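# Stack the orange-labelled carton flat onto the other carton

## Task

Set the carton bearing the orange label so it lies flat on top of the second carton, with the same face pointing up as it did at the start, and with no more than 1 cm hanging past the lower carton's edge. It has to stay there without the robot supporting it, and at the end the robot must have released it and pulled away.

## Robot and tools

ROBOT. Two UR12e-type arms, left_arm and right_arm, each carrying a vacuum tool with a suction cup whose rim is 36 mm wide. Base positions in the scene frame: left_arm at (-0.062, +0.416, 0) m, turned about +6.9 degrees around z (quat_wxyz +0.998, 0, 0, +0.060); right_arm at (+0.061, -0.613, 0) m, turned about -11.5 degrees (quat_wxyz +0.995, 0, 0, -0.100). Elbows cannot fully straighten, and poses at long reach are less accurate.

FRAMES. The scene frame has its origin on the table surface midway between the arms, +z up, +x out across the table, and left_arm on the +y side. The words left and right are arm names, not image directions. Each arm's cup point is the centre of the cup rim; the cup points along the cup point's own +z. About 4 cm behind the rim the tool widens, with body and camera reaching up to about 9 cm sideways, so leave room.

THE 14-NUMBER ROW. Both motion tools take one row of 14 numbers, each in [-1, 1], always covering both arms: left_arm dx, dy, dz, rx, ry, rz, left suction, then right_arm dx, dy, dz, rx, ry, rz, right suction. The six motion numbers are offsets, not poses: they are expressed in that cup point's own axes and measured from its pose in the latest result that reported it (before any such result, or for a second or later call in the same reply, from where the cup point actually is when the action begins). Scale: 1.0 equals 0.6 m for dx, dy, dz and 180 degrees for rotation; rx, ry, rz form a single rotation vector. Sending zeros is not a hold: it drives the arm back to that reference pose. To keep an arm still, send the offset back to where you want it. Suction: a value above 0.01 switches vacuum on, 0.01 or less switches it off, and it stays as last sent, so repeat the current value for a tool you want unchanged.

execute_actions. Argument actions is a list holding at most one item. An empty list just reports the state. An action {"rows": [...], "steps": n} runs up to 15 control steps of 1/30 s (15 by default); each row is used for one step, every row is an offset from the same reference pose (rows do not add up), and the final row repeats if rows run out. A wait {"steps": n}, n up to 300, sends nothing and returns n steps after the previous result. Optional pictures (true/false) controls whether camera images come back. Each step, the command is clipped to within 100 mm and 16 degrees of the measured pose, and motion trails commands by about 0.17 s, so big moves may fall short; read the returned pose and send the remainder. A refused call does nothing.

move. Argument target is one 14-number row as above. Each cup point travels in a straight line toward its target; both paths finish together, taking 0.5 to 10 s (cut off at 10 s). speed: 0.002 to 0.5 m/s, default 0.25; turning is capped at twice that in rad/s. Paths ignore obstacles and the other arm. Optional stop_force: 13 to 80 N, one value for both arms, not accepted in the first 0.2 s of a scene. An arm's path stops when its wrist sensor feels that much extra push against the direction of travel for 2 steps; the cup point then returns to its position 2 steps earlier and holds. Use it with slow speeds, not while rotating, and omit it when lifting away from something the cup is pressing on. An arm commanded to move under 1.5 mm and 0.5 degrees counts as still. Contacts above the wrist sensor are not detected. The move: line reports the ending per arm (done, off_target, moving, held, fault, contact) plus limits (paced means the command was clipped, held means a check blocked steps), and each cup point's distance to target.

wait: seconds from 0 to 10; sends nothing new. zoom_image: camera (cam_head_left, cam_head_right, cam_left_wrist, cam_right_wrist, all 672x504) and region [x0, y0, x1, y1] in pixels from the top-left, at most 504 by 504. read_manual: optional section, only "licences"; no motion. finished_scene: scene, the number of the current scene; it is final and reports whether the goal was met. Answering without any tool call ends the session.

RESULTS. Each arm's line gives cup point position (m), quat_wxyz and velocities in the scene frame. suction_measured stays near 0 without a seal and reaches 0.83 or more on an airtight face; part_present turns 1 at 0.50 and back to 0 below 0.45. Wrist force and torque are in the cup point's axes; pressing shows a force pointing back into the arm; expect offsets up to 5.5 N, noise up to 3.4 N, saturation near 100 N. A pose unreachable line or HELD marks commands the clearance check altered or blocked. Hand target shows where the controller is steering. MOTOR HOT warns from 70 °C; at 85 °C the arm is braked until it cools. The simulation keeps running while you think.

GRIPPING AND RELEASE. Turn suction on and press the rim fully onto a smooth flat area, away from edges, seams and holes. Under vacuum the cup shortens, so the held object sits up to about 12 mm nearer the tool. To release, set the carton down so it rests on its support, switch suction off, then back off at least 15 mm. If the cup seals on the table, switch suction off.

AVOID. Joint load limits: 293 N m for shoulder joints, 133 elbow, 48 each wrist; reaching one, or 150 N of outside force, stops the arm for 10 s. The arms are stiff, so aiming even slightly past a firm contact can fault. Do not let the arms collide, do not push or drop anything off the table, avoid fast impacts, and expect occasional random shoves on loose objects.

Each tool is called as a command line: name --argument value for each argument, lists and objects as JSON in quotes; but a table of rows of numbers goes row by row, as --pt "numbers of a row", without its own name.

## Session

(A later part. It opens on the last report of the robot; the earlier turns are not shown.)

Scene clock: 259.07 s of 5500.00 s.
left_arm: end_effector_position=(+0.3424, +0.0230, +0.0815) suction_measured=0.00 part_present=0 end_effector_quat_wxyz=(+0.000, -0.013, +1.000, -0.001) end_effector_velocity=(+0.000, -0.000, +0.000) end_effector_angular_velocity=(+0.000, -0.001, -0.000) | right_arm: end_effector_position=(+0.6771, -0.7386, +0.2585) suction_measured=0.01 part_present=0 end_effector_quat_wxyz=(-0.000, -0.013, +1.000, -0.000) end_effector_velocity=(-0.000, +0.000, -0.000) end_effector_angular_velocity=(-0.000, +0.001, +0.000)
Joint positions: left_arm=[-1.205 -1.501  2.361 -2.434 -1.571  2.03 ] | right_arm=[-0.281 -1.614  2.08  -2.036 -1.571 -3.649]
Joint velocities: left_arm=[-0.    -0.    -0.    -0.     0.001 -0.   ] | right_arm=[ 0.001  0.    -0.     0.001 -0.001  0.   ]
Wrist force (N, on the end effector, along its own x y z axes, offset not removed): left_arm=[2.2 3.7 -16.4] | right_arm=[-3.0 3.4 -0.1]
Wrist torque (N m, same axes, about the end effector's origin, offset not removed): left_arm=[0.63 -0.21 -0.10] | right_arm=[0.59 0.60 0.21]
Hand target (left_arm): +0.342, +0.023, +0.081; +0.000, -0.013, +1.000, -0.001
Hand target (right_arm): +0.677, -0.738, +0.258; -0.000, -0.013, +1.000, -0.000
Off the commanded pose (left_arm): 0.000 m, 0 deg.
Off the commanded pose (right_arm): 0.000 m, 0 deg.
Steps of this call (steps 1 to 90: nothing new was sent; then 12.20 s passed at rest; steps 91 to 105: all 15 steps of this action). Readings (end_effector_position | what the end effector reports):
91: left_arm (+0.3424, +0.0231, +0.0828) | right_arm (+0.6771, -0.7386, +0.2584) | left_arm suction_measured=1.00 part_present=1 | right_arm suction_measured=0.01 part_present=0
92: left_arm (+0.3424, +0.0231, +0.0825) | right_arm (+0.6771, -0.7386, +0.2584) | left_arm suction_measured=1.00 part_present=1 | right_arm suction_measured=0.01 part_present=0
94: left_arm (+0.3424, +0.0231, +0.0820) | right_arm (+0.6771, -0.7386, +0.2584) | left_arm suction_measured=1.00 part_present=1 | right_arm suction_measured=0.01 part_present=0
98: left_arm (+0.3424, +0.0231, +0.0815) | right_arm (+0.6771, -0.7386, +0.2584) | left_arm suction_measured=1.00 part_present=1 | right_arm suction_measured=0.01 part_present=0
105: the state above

move --target '[0,0,-0.06,0,0,0,0,0.264,0.55,0.107,0,0,0,0]' --speed 0.4

move --target '[-0.0067,0.2167,0,0,0,0,0,0.264,0.551,0.115,0,0,0,0]' --speed 0.4

Scene clock: 274.40 s of 5500.00 s.
left_arm: end_effector_position=(+0.3424, +0.0232, +0.1175) suction_measured=0.00 part_present=0 end_effector_quat_wxyz=(+0.000, -0.013, +1.000, -0.001) end_effector_velocity=(+0.000, +0.000, +0.000) end_effector_angular_velocity=(-0.000, -0.000, +0.001) | right_arm: end_effector_position=(+0.5105, -0.4130, +0.1943) suction_measured=0.01 part_present=0 end_effector_quat_wxyz=(-0.000, -0.013, +1.000, -0.000) end_effector_velocity=(+0.000, +0.002, -0.000) end_effector_angular_velocity=(-0.001, -0.001, -0.001)
Joint positions: left_arm=[-1.205 -1.561  2.333 -2.345 -1.571  2.03 ] | right_arm=[ 0.258 -1.807  2.369 -2.132 -1.571 -3.11 ]
Joint velocities: left_arm=[ 0.001 -0.    -0.     0.     0.     0.   ] | right_arm=[ 0.004  0.002 -0.001 -0.002 -0.001  0.005]
Wrist force (N, on the end effector, along its own x y z axes, offset not removed): left_arm=[3.5 1.8 0.0] | right_arm=[-3.5 1.3 -1.1]
Wrist torque (N m, same axes, about the end effector's origin, offset not removed): left_arm=[0.29 -0.33 -0.20] | right_arm=[0.18 0.63 0.14]
Hand target (left_arm): +0.342, +0.023, +0.118; +0.000, -0.013, +1.000, -0.001
Hand target (right_arm): +0.511, -0.413, +0.194; -0.000, -0.013, +1.000, -0.000
Off the commanded pose (left_arm): 0.000 m, 0 deg.
Off the commanded pose (right_arm): 0.000 m, 0 deg.
After step 90, 10.77 s passed at rest.
move: done

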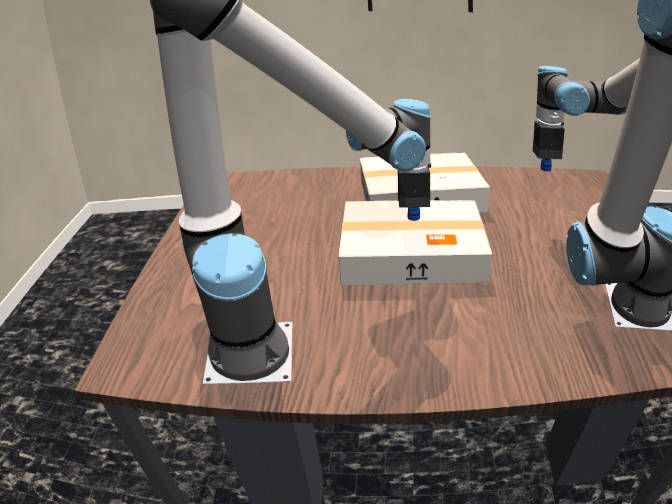

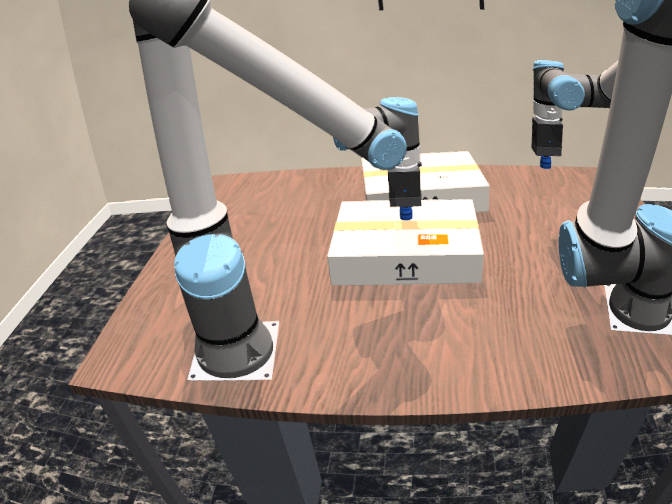

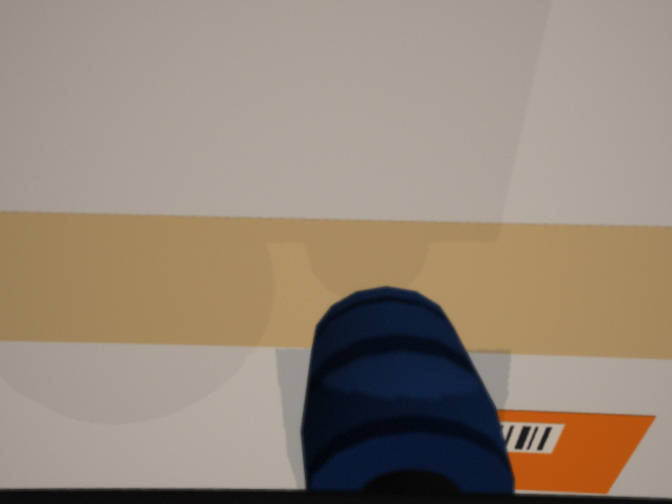

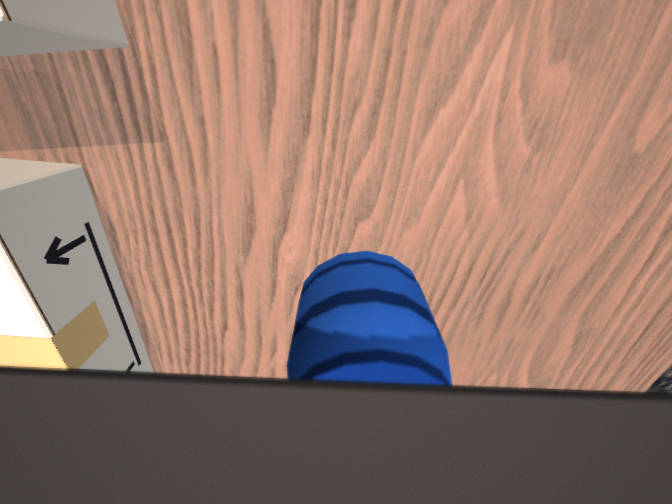

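Scene clock: 275.97 s of 5500.00 s.
left_arm: end_effector_position=(+0.3431, +0.1533, +0.1174) suction_measured=0.00 part_present=0 end_effector_quat_wxyz=(+0.001, -0.013, +1.000, -0.001) end_effector_velocity=(-0.000, +0.000, +0.000) end_effector_angular_velocity=(+0.000, +0.000, -0.000) | right_arm: end_effector_position=(+0.3441, -0.0869, +0.1253) suction_measured=0.01 part_present=0 end_effector_quat_wxyz=(+0.000, -0.013, +1.000, -0.000) end_effector_velocity=(-0.000, +0.002, -0.000) end_effector_angular_velocity=(-0.000, -0.001, -0.001)
Joint positions: left_arm=[-1.064 -1.711  2.468 -2.331 -1.571  2.17 ] | right_arm=[ 0.983 -1.516  2.266 -2.32  -1.572 -2.386]
Joint velocities: left_arm=[ 0.001 -0.001  0.     0.    -0.     0.001] | right_arm=[ 0.003  0.003 -0.002 -0.001 -0.001  0.004]
Wrist force (N, on the end effector, along its own x y z axes, offset not removed): left_arm=[-1.0 2.2 1.7] | right_arm=[-2.6 2.9 0.1]
Wrist torque (N m, same axes, about the end effector's origin, offset not removed): left_arm=[0.41 0.29 -0.15] | right_arm=[0.51 0.54 0.17]
Hand target (left_arm): +0.343, +0.153, +0.117; +0.001, -0.013, +1.000, -0.001
Hand target (right_arm): +0.344, -0.087, +0.125; +0.000, -0.013, +1.000, -0.000
Off the commanded pose (left_arm): 0.000 m, 0 deg.
Off the commanded pose (right_arm): 0.001 m, 0 deg.
move: done

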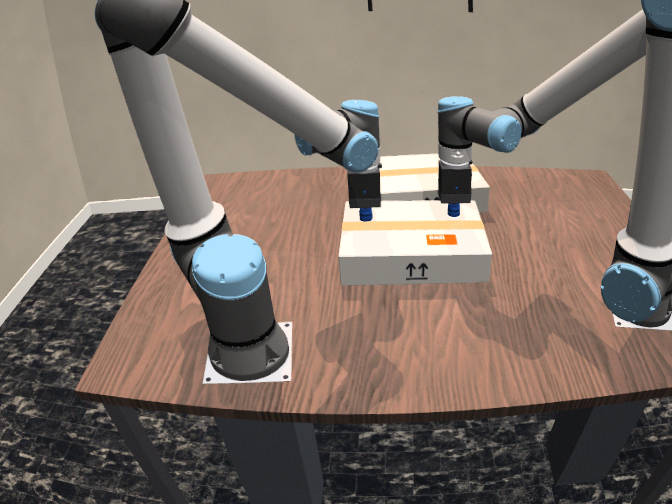

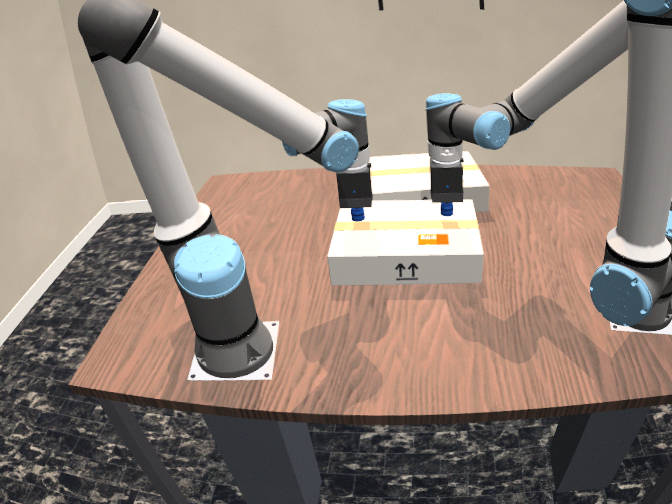

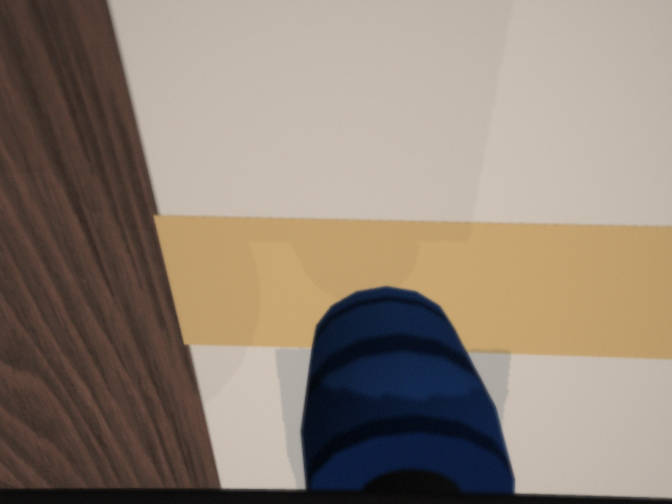

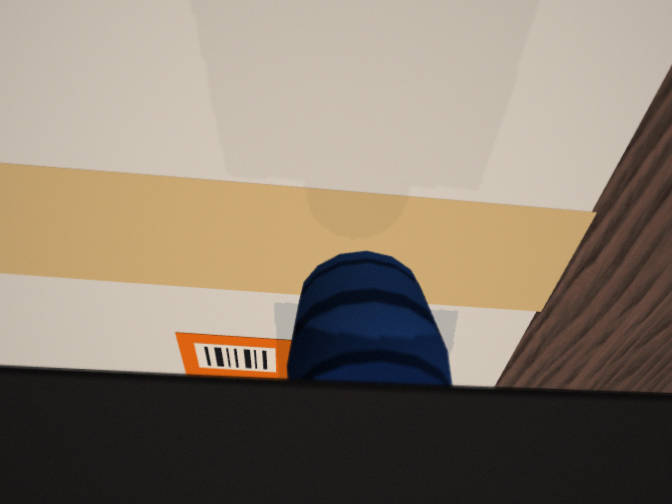

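move --target '[0,0,0.08,0,0,0,1,0,0,0.093,0,0,0,1]' --speed 0.025 --stop_force 15

Scene clock: 301.07 s of 5500.00 s.
left_arm: end_effector_position=(+0.3431, +0.1533, +0.0814) suction_measured=1.00 part_present=1 end_effector_quat_wxyz=(+0.000, -0.013, +1.000, -0.001) end_effector_velocity=(+0.001, -0.001, +0.002) end_effector_angular_velocity=(-0.001, -0.003, -0.001) | right_arm: end_effector_position=(+0.3441, -0.0869, +0.0784) suction_measured=0.99 part_present=1 end_effector_quat_wxyz=(+0.000, -0.013, +1.000, -0.000) end_effector_velocity=(-0.002, -0.002, +0.002) end_effector_angular_velocity=(-0.007, +0.006, +0.001)
Joint positions: left_arm=[-1.064 -1.641  2.501 -2.433 -1.571  2.17 ] | right_arm=[ 0.983 -1.443  2.301 -2.429 -1.572 -2.386]
Joint velocities: left_arm=[-0.    -0.002 -0.002  0.001  0.002  0.   ] | right_arm=[-0.    -0.006 -0.001  0.016 -0.    -0.001]
Wrist force (N, on the end effector, along its own x y z axes, offset not removed): left_arm=[2.4 0.2 29.4] | right_arm=[-5.9 10.6 -40.8]
Wrist torque (N m, same axes, about the end effector's origin, offset not removed): left_arm=[0.26 -0.21 -0.16] | right_arm=[0.49 0.47 -0.02]
Hand target (left_arm): +0.343, +0.153, +0.082; +0.001, -0.013, +1.000, -0.001
Hand target (right_arm): +0.344, -0.087, +0.079; +0.000, -0.013, +1.000, -0.000
Off the commanded pose (left_arm): 0.012 m, 0 deg.
Off the commanded pose (right_arm): 0.009 m, 0 deg.
After step 90, 19.83 s passed at rest.
move: contact (left_arm, right_arm)

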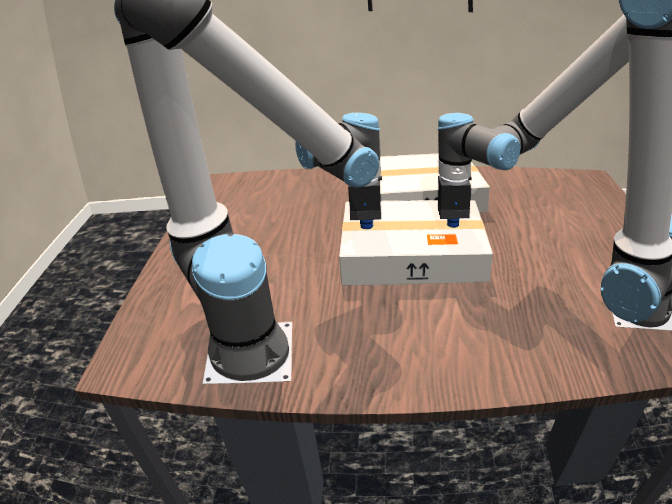

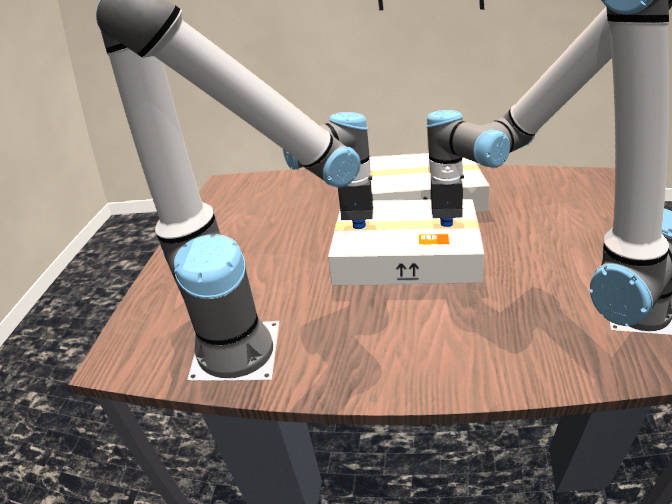

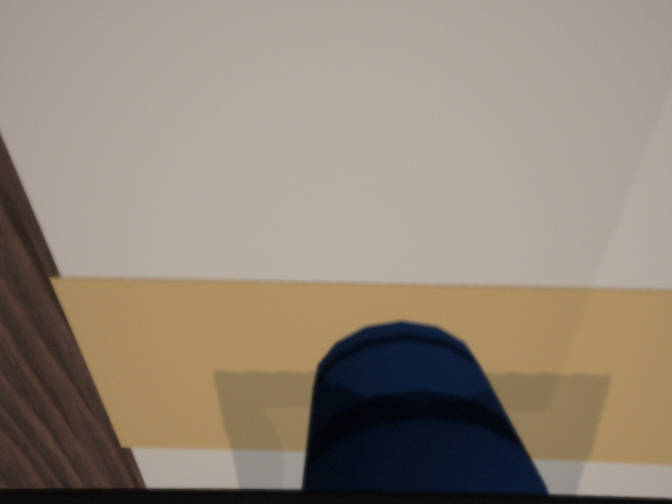

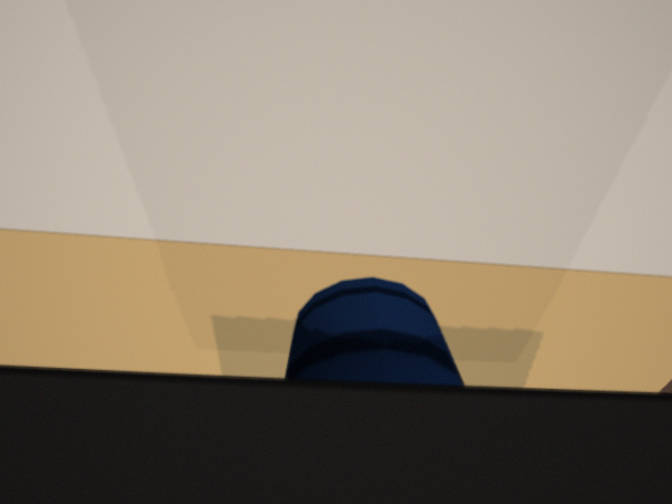

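move --target '[0,0,-0.1993,0,0,0,1,0,0,-0.201,0,0,0,1]' --speed 0.1

Scene clock: 314.20 s of 5500.00 s.
left_arm: end_effector_position=(+0.3429, +0.1536, +0.2010) suction_measured=1.00 part_present=1 end_effector_quat_wxyz=(+0.000, -0.013, +1.000, -0.001) end_effector_velocity=(+0.000, -0.000, +0.002) end_effector_angular_velocity=(-0.001, -0.001, +0.001) | right_arm: end_effector_position=(+0.3441, -0.0868, +0.1987) suction_measured=0.99 part_present=1 end_effector_quat_wxyz=(+0.000, -0.013, +1.000, -0.000) end_effector_velocity=(-0.000, +0.000, +0.002) end_effector_angular_velocity=(-0.000, +0.001, -0.000)
Joint positions: left_arm=[-1.064 -1.837  2.376 -2.112 -1.571  2.17 ] | right_arm=[ 0.983 -1.61   2.197 -2.158 -1.572 -2.386]
Joint velocities: left_arm=[ 0.    -0.002 -0.003  0.004  0.    -0.001] | right_arm=[ 0.    -0.002 -0.002  0.004  0.001  0.   ]
Wrist force (N, on the end effector, along its own x y z axes, offset not removed): left_arm=[1.8 -8.1 20.1] | right_arm=[-3.2 10.4 12.2]
Wrist torque (N m, same axes, about the end effector's origin, offset not removed): left_arm=[-0.05 -0.16 -0.17] | right_arm=[0.43 0.58 0.06]
Hand target (left_arm): +0.343, +0.154, +0.201; +0.000, -0.013, +1.000, -0.001
Hand target (right_arm): +0.344, -0.087, +0.199; +0.000, -0.013, +1.000, -0.000
Off the commanded pose (left_arm): 0.000 m, 0 deg.
Off the commanded pose (right_arm): 0.000 m, 0 deg.
After step 90, 8.50 s passed at rest.
move: done

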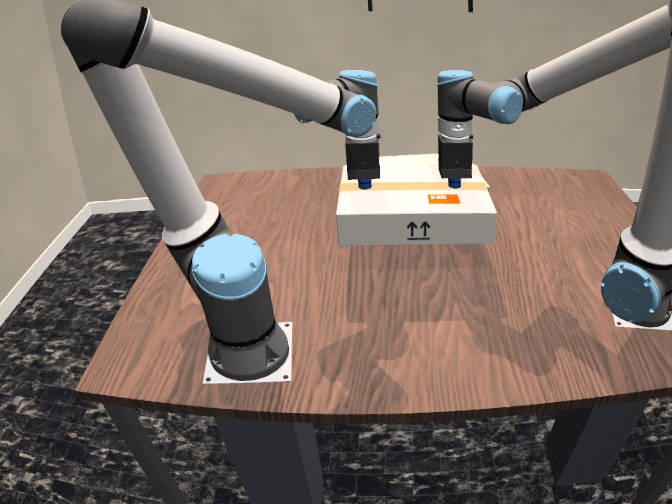

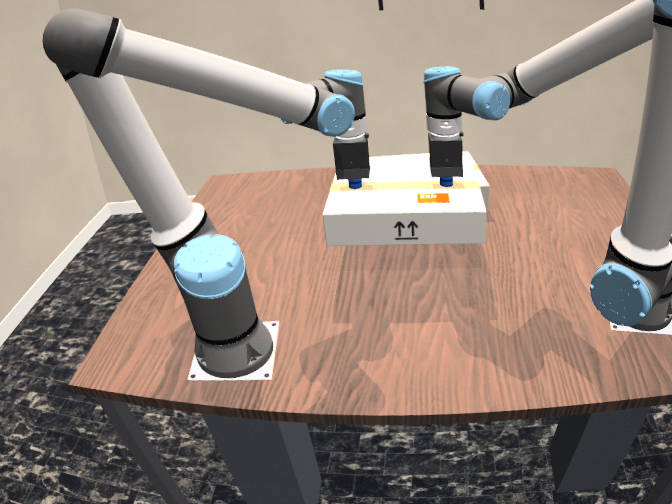

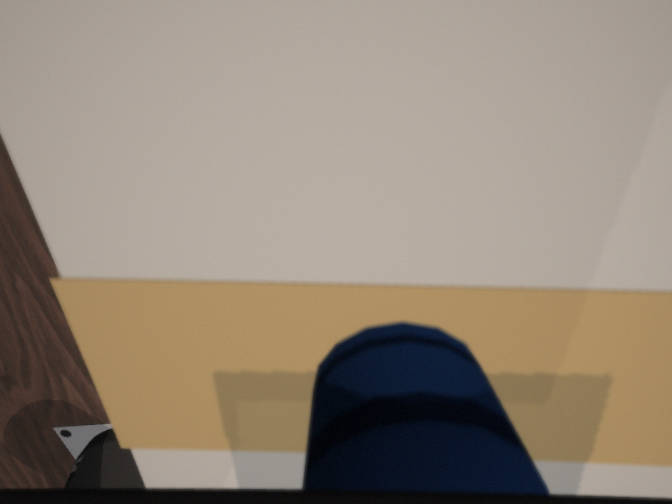

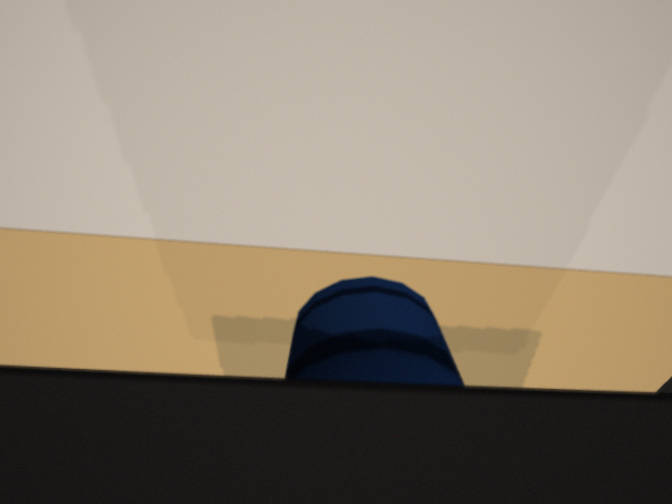

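move --target '[-0.572,-0.1028,-0.008,0,0,-0.0417,1,-0.624,-0.1002,-0.008,0,0,-0.0417,1]' --speed 0.13

Scene clock: 330.77 s of 5500.00 s.
left_arm: end_effector_position=(+0.6876, +0.1011, +0.2062) suction_measured=1.00 part_present=1 end_effector_quat_wxyz=(+0.001, -0.079, +0.997, -0.001) end_effector_velocity=(+0.002, -0.001, +0.000) end_effector_angular_velocity=(-0.001, -0.001, +0.001) | right_arm: end_effector_position=(+0.7196, -0.1374, +0.2035) suction_measured=0.99 part_present=1 end_effector_quat_wxyz=(-0.000, -0.078, +0.997, -0.000) end_effector_velocity=(+0.001, -0.000, -0.000) end_effector_angular_velocity=(-0.001, +0.000, +0.001)
Joint positions: left_arm=[-0.733 -1.277  1.796 -2.092 -1.571  2.37 ] | right_arm=[ 0.61  -1.275  1.798 -2.094 -1.571 -2.889]
Joint velocities: left_arm=[ 0.001  0.002 -0.004  0.    -0.001  0.   ] | right_arm=[-0.001  0.002 -0.002  0.001 -0.001 -0.002]
Wrist force (N, on the end effector, along its own x y z axes, offset not removed): left_arm=[-2.0 -2.3 19.0] | right_arm=[-3.6 5.4 12.0]
Wrist torque (N m, same axes, about the end effector's origin, offset not removed): left_arm=[0.13 0.44 -0.28] | right_arm=[0.46 0.73 0.10]
Hand target (left_arm): +0.688, +0.101, +0.206; +0.001, -0.079, +0.997, -0.001
Hand target (right_arm): +0.720, -0.137, +0.204; -0.000, -0.078, +0.997, -0.000
Off the commanded pose (left_arm): 0.000 m, 0 deg.
Off the commanded pose (right_arm): 0.000 m, 0 deg.
After step 90, 10.17 s passed at rest.
move: done

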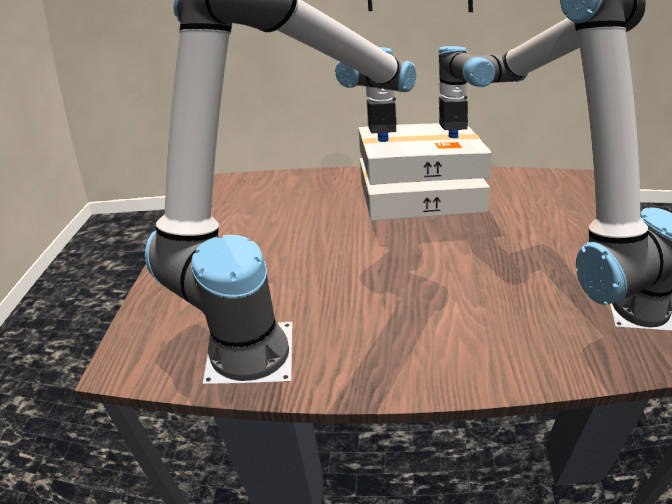

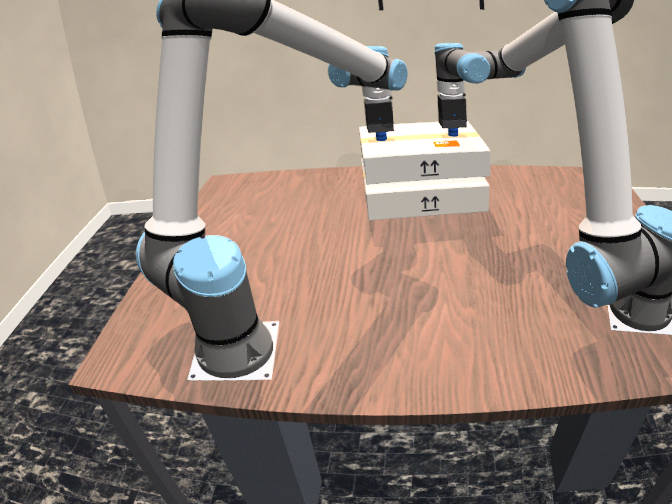

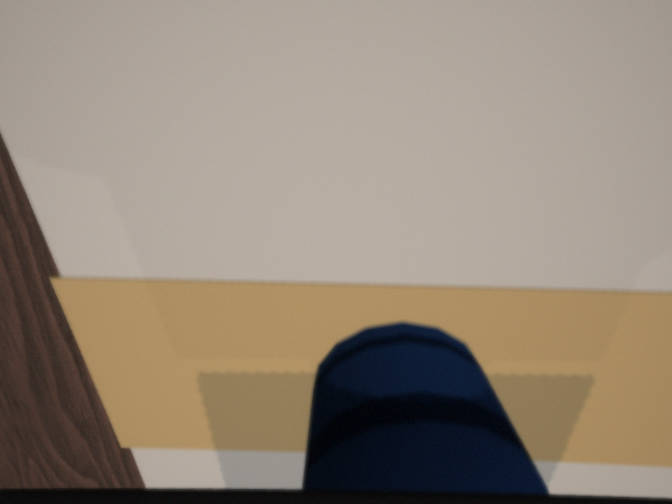

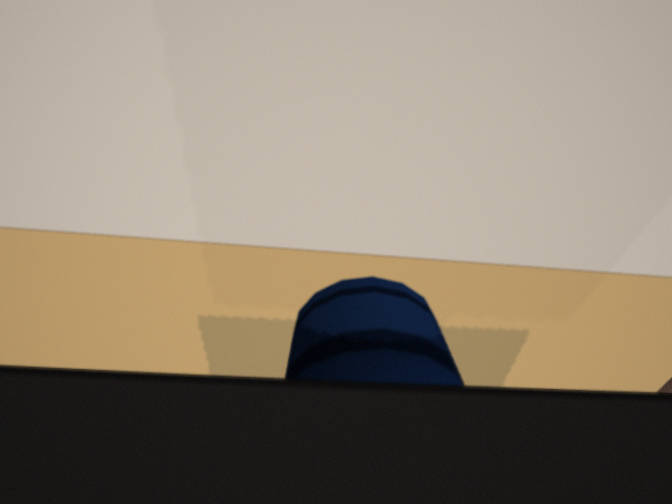

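Lower most of the way, then check alignment.

move --target '[0,0,0.035,0,0,0,1,0,0,0.035,0,0,0,1]' --speed 0.04 --stop_force 13

zoom_image --camera "cam_head_left" --region '[345, 110, 505, 230]'

zoom_image --camera "cam_head_right" --region '[345, 110, 505, 230]'

Scene clock: 341.10 s of 5500.00 s.
left_arm: end_effector_position=(+0.6877, +0.1011, +0.1854) suction_measured=1.00 part_present=1 end_effector_quat_wxyz=(+0.001, -0.079, +0.997, -0.001) end_effector_velocity=(+0.000, -0.000, -0.002) end_effector_angular_velocity=(+0.002, -0.002, -0.001) | right_arm: end_effector_position=(+0.7196, -0.1374, +0.1827) suction_measured=0.99 part_present=1 end_effector_quat_wxyz=(-0.000, -0.078, +0.997, -0.000) end_effector_velocity=(+0.000, +0.000, -0.002) end_effector_angular_velocity=(+0.000, -0.000, -0.000)
Joint positions: left_arm=[-0.733 -1.259  1.814 -2.128 -1.571  2.37 ] | right_arm=[ 0.61  -1.257  1.816 -2.13  -1.571 -2.889]
Joint velocities: left_arm=[-0.001  0.002  0.002 -0.004  0.003 -0.   ] | right_arm=[ 0.     0.001  0.001 -0.003  0.     0.   ]
Wrist force (N, on the end effector, along its own x y z axes, offset not removed): left_arm=[0.7 -5.1 20.9] | right_arm=[-2.0 6.9 12.0]
Wrist torque (N m, same axes, about the end effector's origin, offset not removed): left_arm=[-0.04 0.03 -0.23] | right_arm=[0.38 0.40 0.14]
Hand target (left_arm): +0.688, +0.101, +0.185; +0.001, -0.079, +0.997, -0.001
Hand target (right_arm): +0.720, -0.137, +0.183; -0.000, -0.078, +0.997, -0.000
Off the commanded pose (left_arm): 0.000 m, 0 deg.
Off the commanded pose (right_arm): 0.000 m, 0 deg.
After step 90, 6.47 s passed at rest.
move: done

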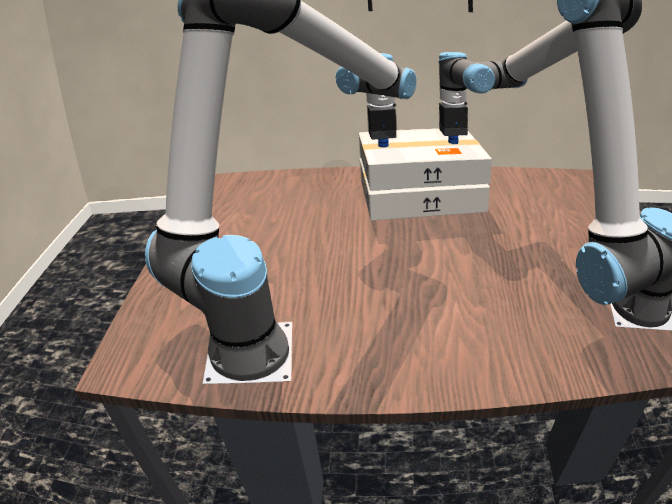

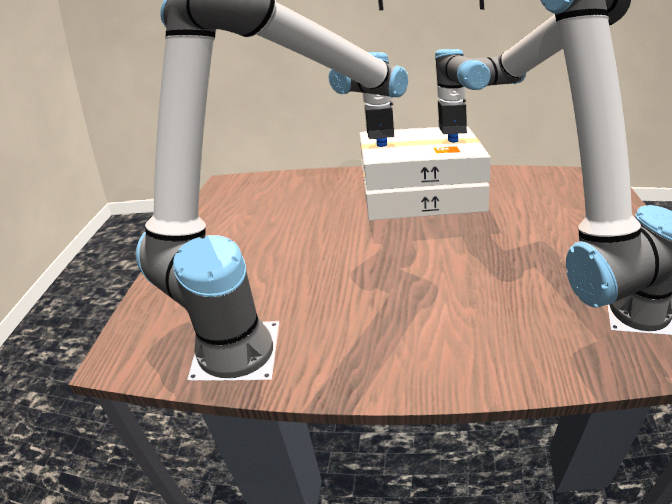

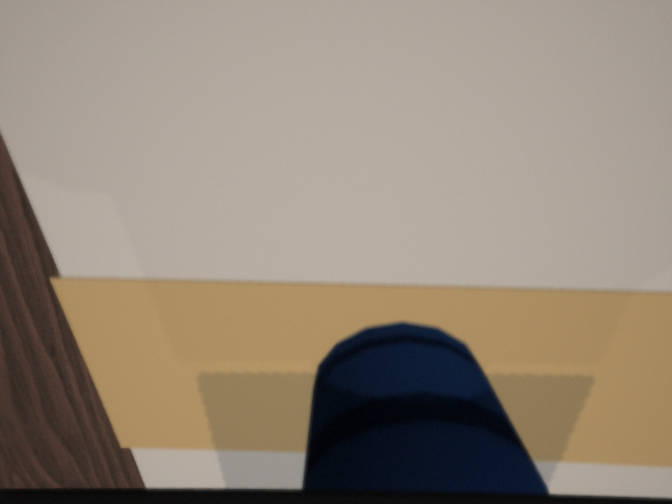

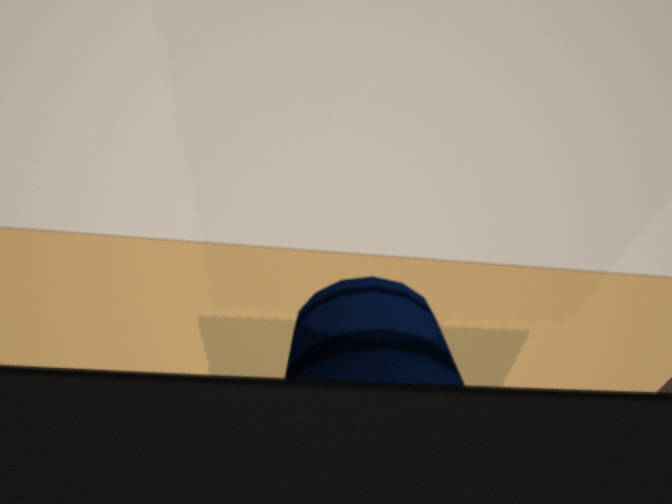

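Region (345, 110, 505, 230) of cam_head_left's 672x504 image, scaled by 3.150, with more detail than that image has; it fills the top 378 rows of this view, and the rest is white.

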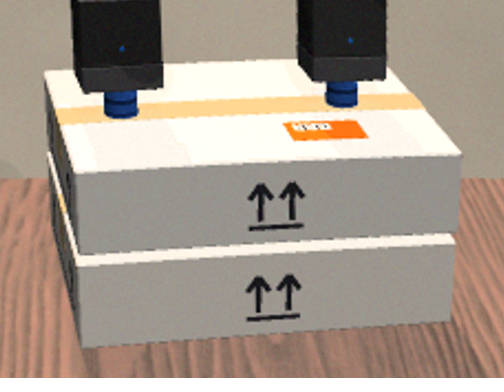

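Region (345, 110, 505, 230) of cam_head_right's 672x504 image, scaled by 3.150, with more detail than that image has; it fills the top 378 rows of this view, and the rest is white.

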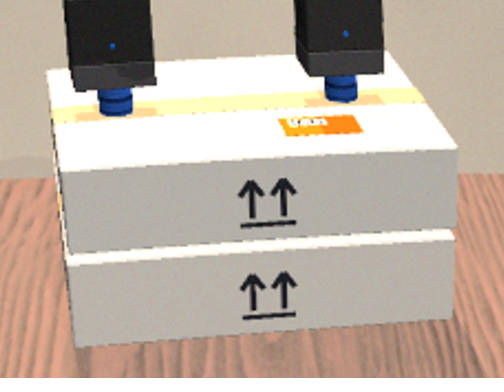

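move --target '[0,0.005,0.012,0,0,0,1,0,0.005,0.012,0,0,0,1]' --speed 0.02

move --target '[0,0,0.02,0,0,0,1,0,0,0.02,0,0,0,1]' --speed 0.005 --stop_force 15

zoom_image --camera "cam_head_left" --region '[345, 110, 505, 230]'

zoom_image --camera "cam_head_right" --region '[345, 110, 505, 230]'

Scene clock: 361.40 s of 5500.00 s.
left_arm: end_effector_position=(+0.6872, +0.1040, +0.1783) suction_measured=1.00 part_present=1 end_effector_quat_wxyz=(+0.001, -0.079, +0.997, -0.001) end_effector_velocity=(+0.000, +0.001, -0.001) end_effector_angular_velocity=(+0.001, -0.002, -0.000) | right_arm: end_effector_position=(+0.7192, -0.1345, +0.1756) suction_measured=0.99 part_present=1 end_effector_quat_wxyz=(-0.000, -0.078, +0.997, -0.000) end_effector_velocity=(-0.000, +0.001, -0.001) end_effector_angular_velocity=(+0.001, -0.000, -0.000)
Joint positions: left_arm=[-0.731 -1.255  1.823 -2.141 -1.571  2.373] | right_arm=[ 0.614 -1.249  1.819 -2.141 -1.571 -2.885]
Joint velocities: left_arm=[ 0.     0.001  0.001 -0.002  0.002  0.001] | right_arm=[ 0.001  0.002  0.001 -0.003  0.001  0.001]
Wrist force (N, on the end effector, along its own x y z axes, offset not removed): left_arm=[0.6 -3.4 16.9] | right_arm=[-3.4 9.3 12.0]
Wrist torque (N m, same axes, about the end effector's origin, offset not removed): left_arm=[0.18 0.18 -0.12] | right_arm=[0.78 0.56 0.12]
Hand target (left_arm): +0.687, +0.104, +0.178; +0.001, -0.079, +0.997, -0.001
Hand target (right_arm): +0.719, -0.134, +0.175; -0.000, -0.078, +0.997, -0.000
Off the commanded pose (left_arm): 0.000 m, 0 deg.
Off the commanded pose (right_arm): 0.000 m, 0 deg.
After step 90, 16.57 s passed at rest.
move: done

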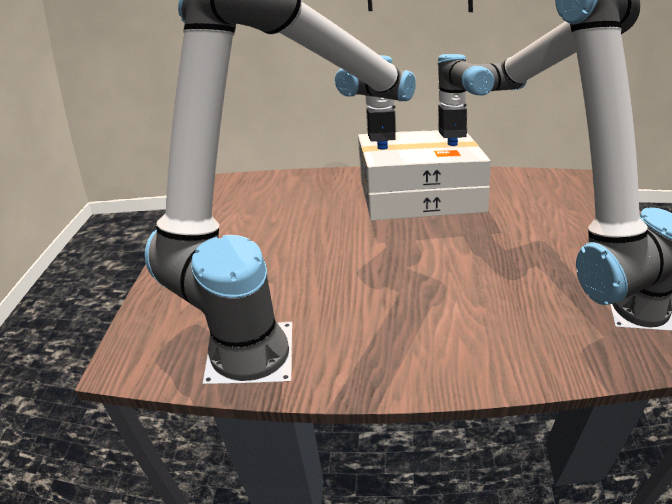

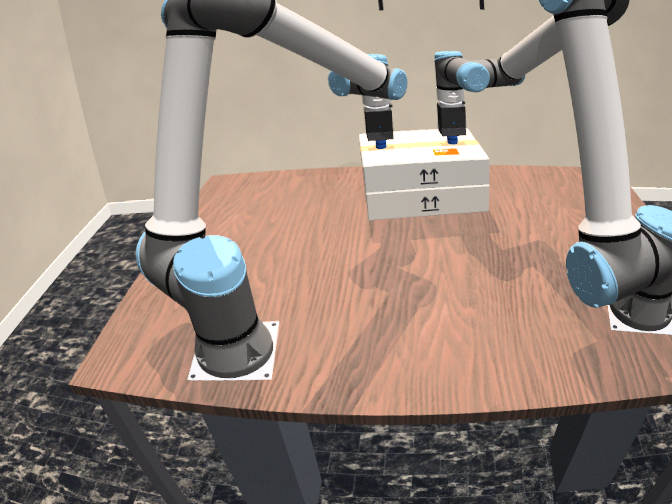

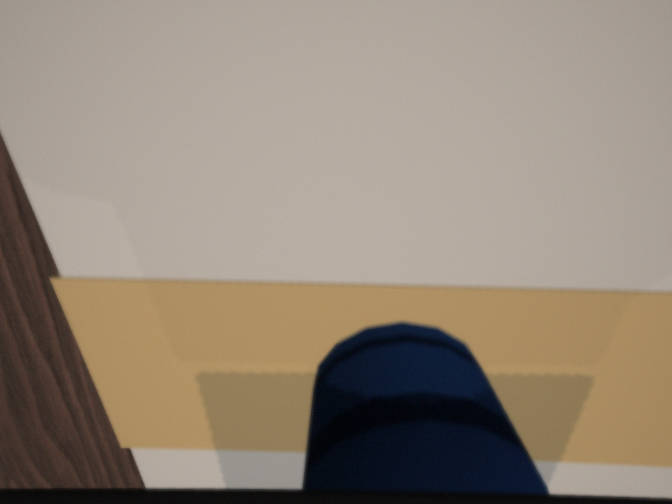

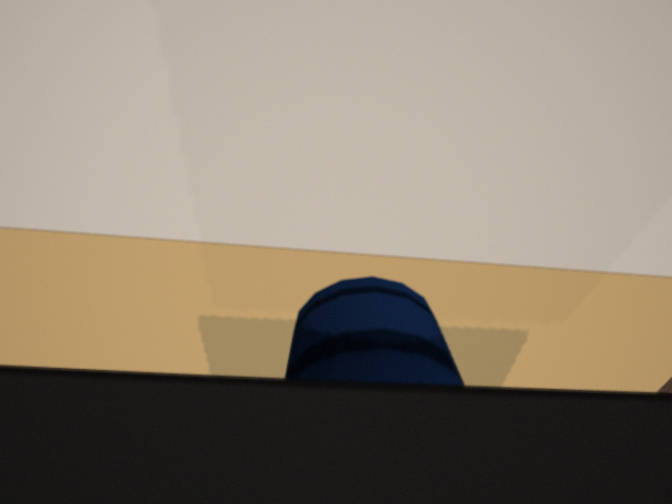

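Scene clock: 362.10 s of 5500.00 s.
left_arm: end_effector_position=(+0.6873, +0.1040, +0.1766) suction_measured=1.00 part_present=1 end_effector_quat_wxyz=(+0.001, -0.079, +0.997, -0.001) end_effector_velocity=(-0.001, +0.000, +0.000) end_effector_angular_velocity=(+0.002, +0.003, -0.001) | right_arm: end_effector_position=(+0.7192, -0.1345, +0.1738) suction_measured=0.99 part_present=1 end_effector_quat_wxyz=(-0.000, -0.078, +0.997, -0.000) end_effector_velocity=(+0.000, +0.000, +0.001) end_effector_angular_velocity=(-0.000, +0.001, +0.000)
Joint positions: left_arm=[-0.731 -1.253  1.824 -2.144 -1.571  2.373] | right_arm=[ 0.614 -1.247  1.82  -2.144 -1.571 -2.885]
Joint velocities: left_arm=[-0.001 -0.    -0.001  0.005  0.     0.   ] | right_arm=[ 0.    -0.    -0.002  0.002  0.    -0.   ]
Wrist force (N, on the end effector, along its own x y z axes, offset not removed): left_arm=[6.8 5.4 -13.4] | right_arm=[5.3 2.6 -16.5]
Wrist torque (N m, same axes, about the end effector's origin, offset not removed): left_arm=[0.52 -0.28 -0.21] | right_arm=[0.40 0.09 0.01]
Hand target (left_arm): +0.687, +0.104, +0.177; +0.001, -0.079, +0.997, -0.001
Hand target (right_arm): +0.719, -0.134, +0.174; -0.000, -0.078, +0.997, -0.000
Off the commanded pose (left_arm): 0.010 m, 0 deg.
Off the commanded pose (right_arm): 0.010 m, 0 deg.
move: contact (left_arm, right_arm)

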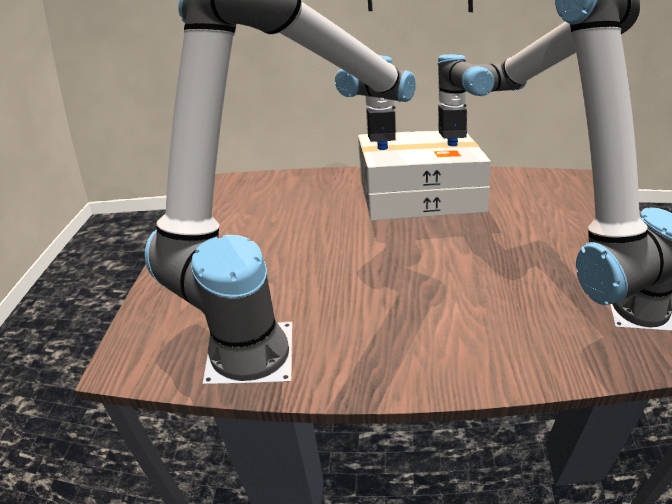

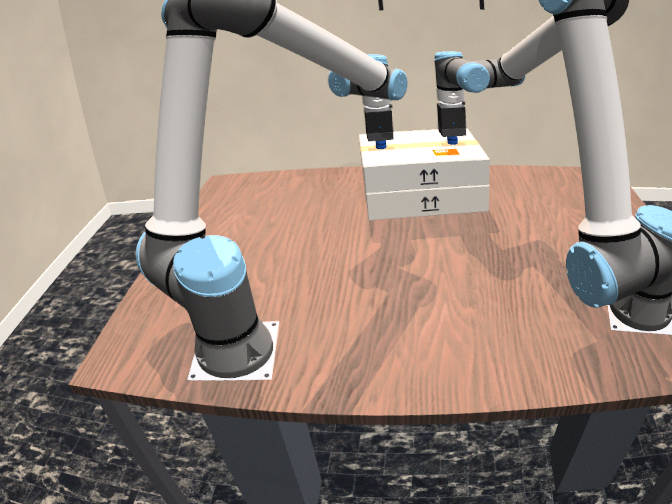

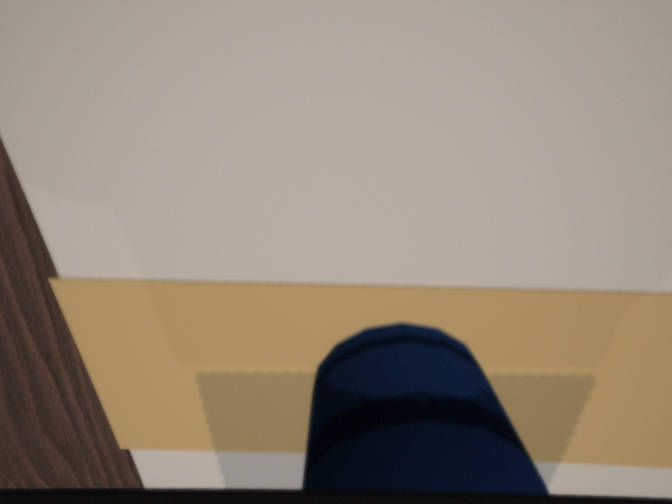

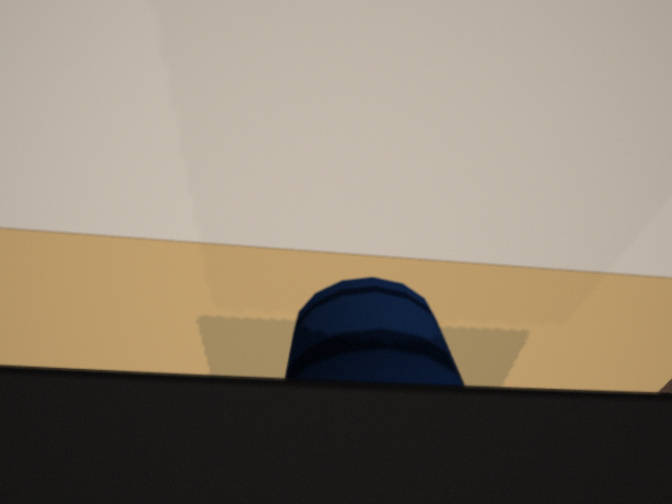

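Region (345, 110, 505, 230) of cam_head_left's 672x504 image, scaled by 3.150, with more detail than that image has; it fills the top 378 rows of this view, and the rest is white.

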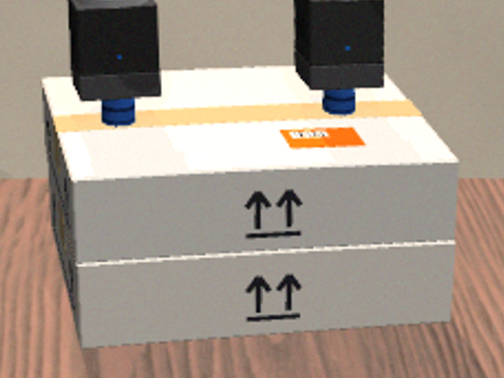

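Region (345, 110, 505, 230) of cam_head_right's 672x504 image, scaled by 3.150, with more detail than that image has; it fills the top 378 rows of this view, and the rest is white.

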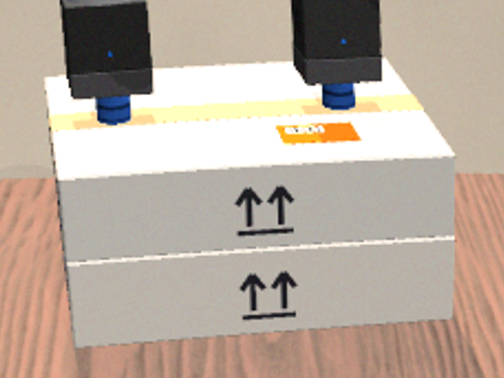

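zoom_image --camera "cam_head_left" --region '[355, 165, 405, 205]'

zoom_image --camera "cam_head_left" --region '[450, 165, 500, 205]'

Region (355, 165, 405, 205) of cam_head_left's 672x504 image, scaled by 10.080, with more detail than that image has; it fills the top 403 rows of this view, and the rest is white.

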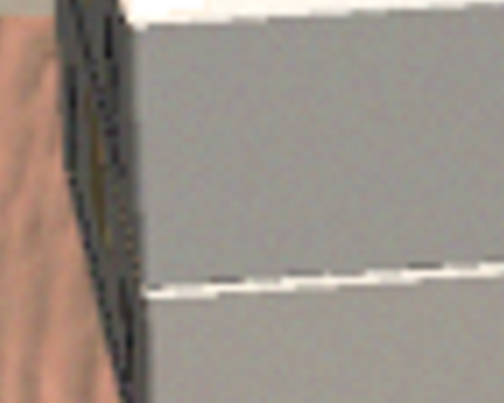

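Region (450, 165, 500, 205) of cam_head_left's 672x504 image, scaled by 10.080, with more detail than that image has; it fills the top 403 rows of this view, and the rest is white.

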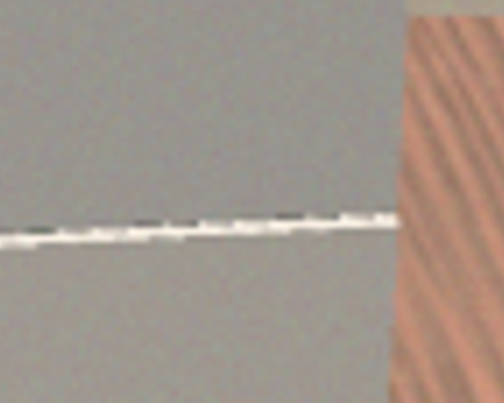

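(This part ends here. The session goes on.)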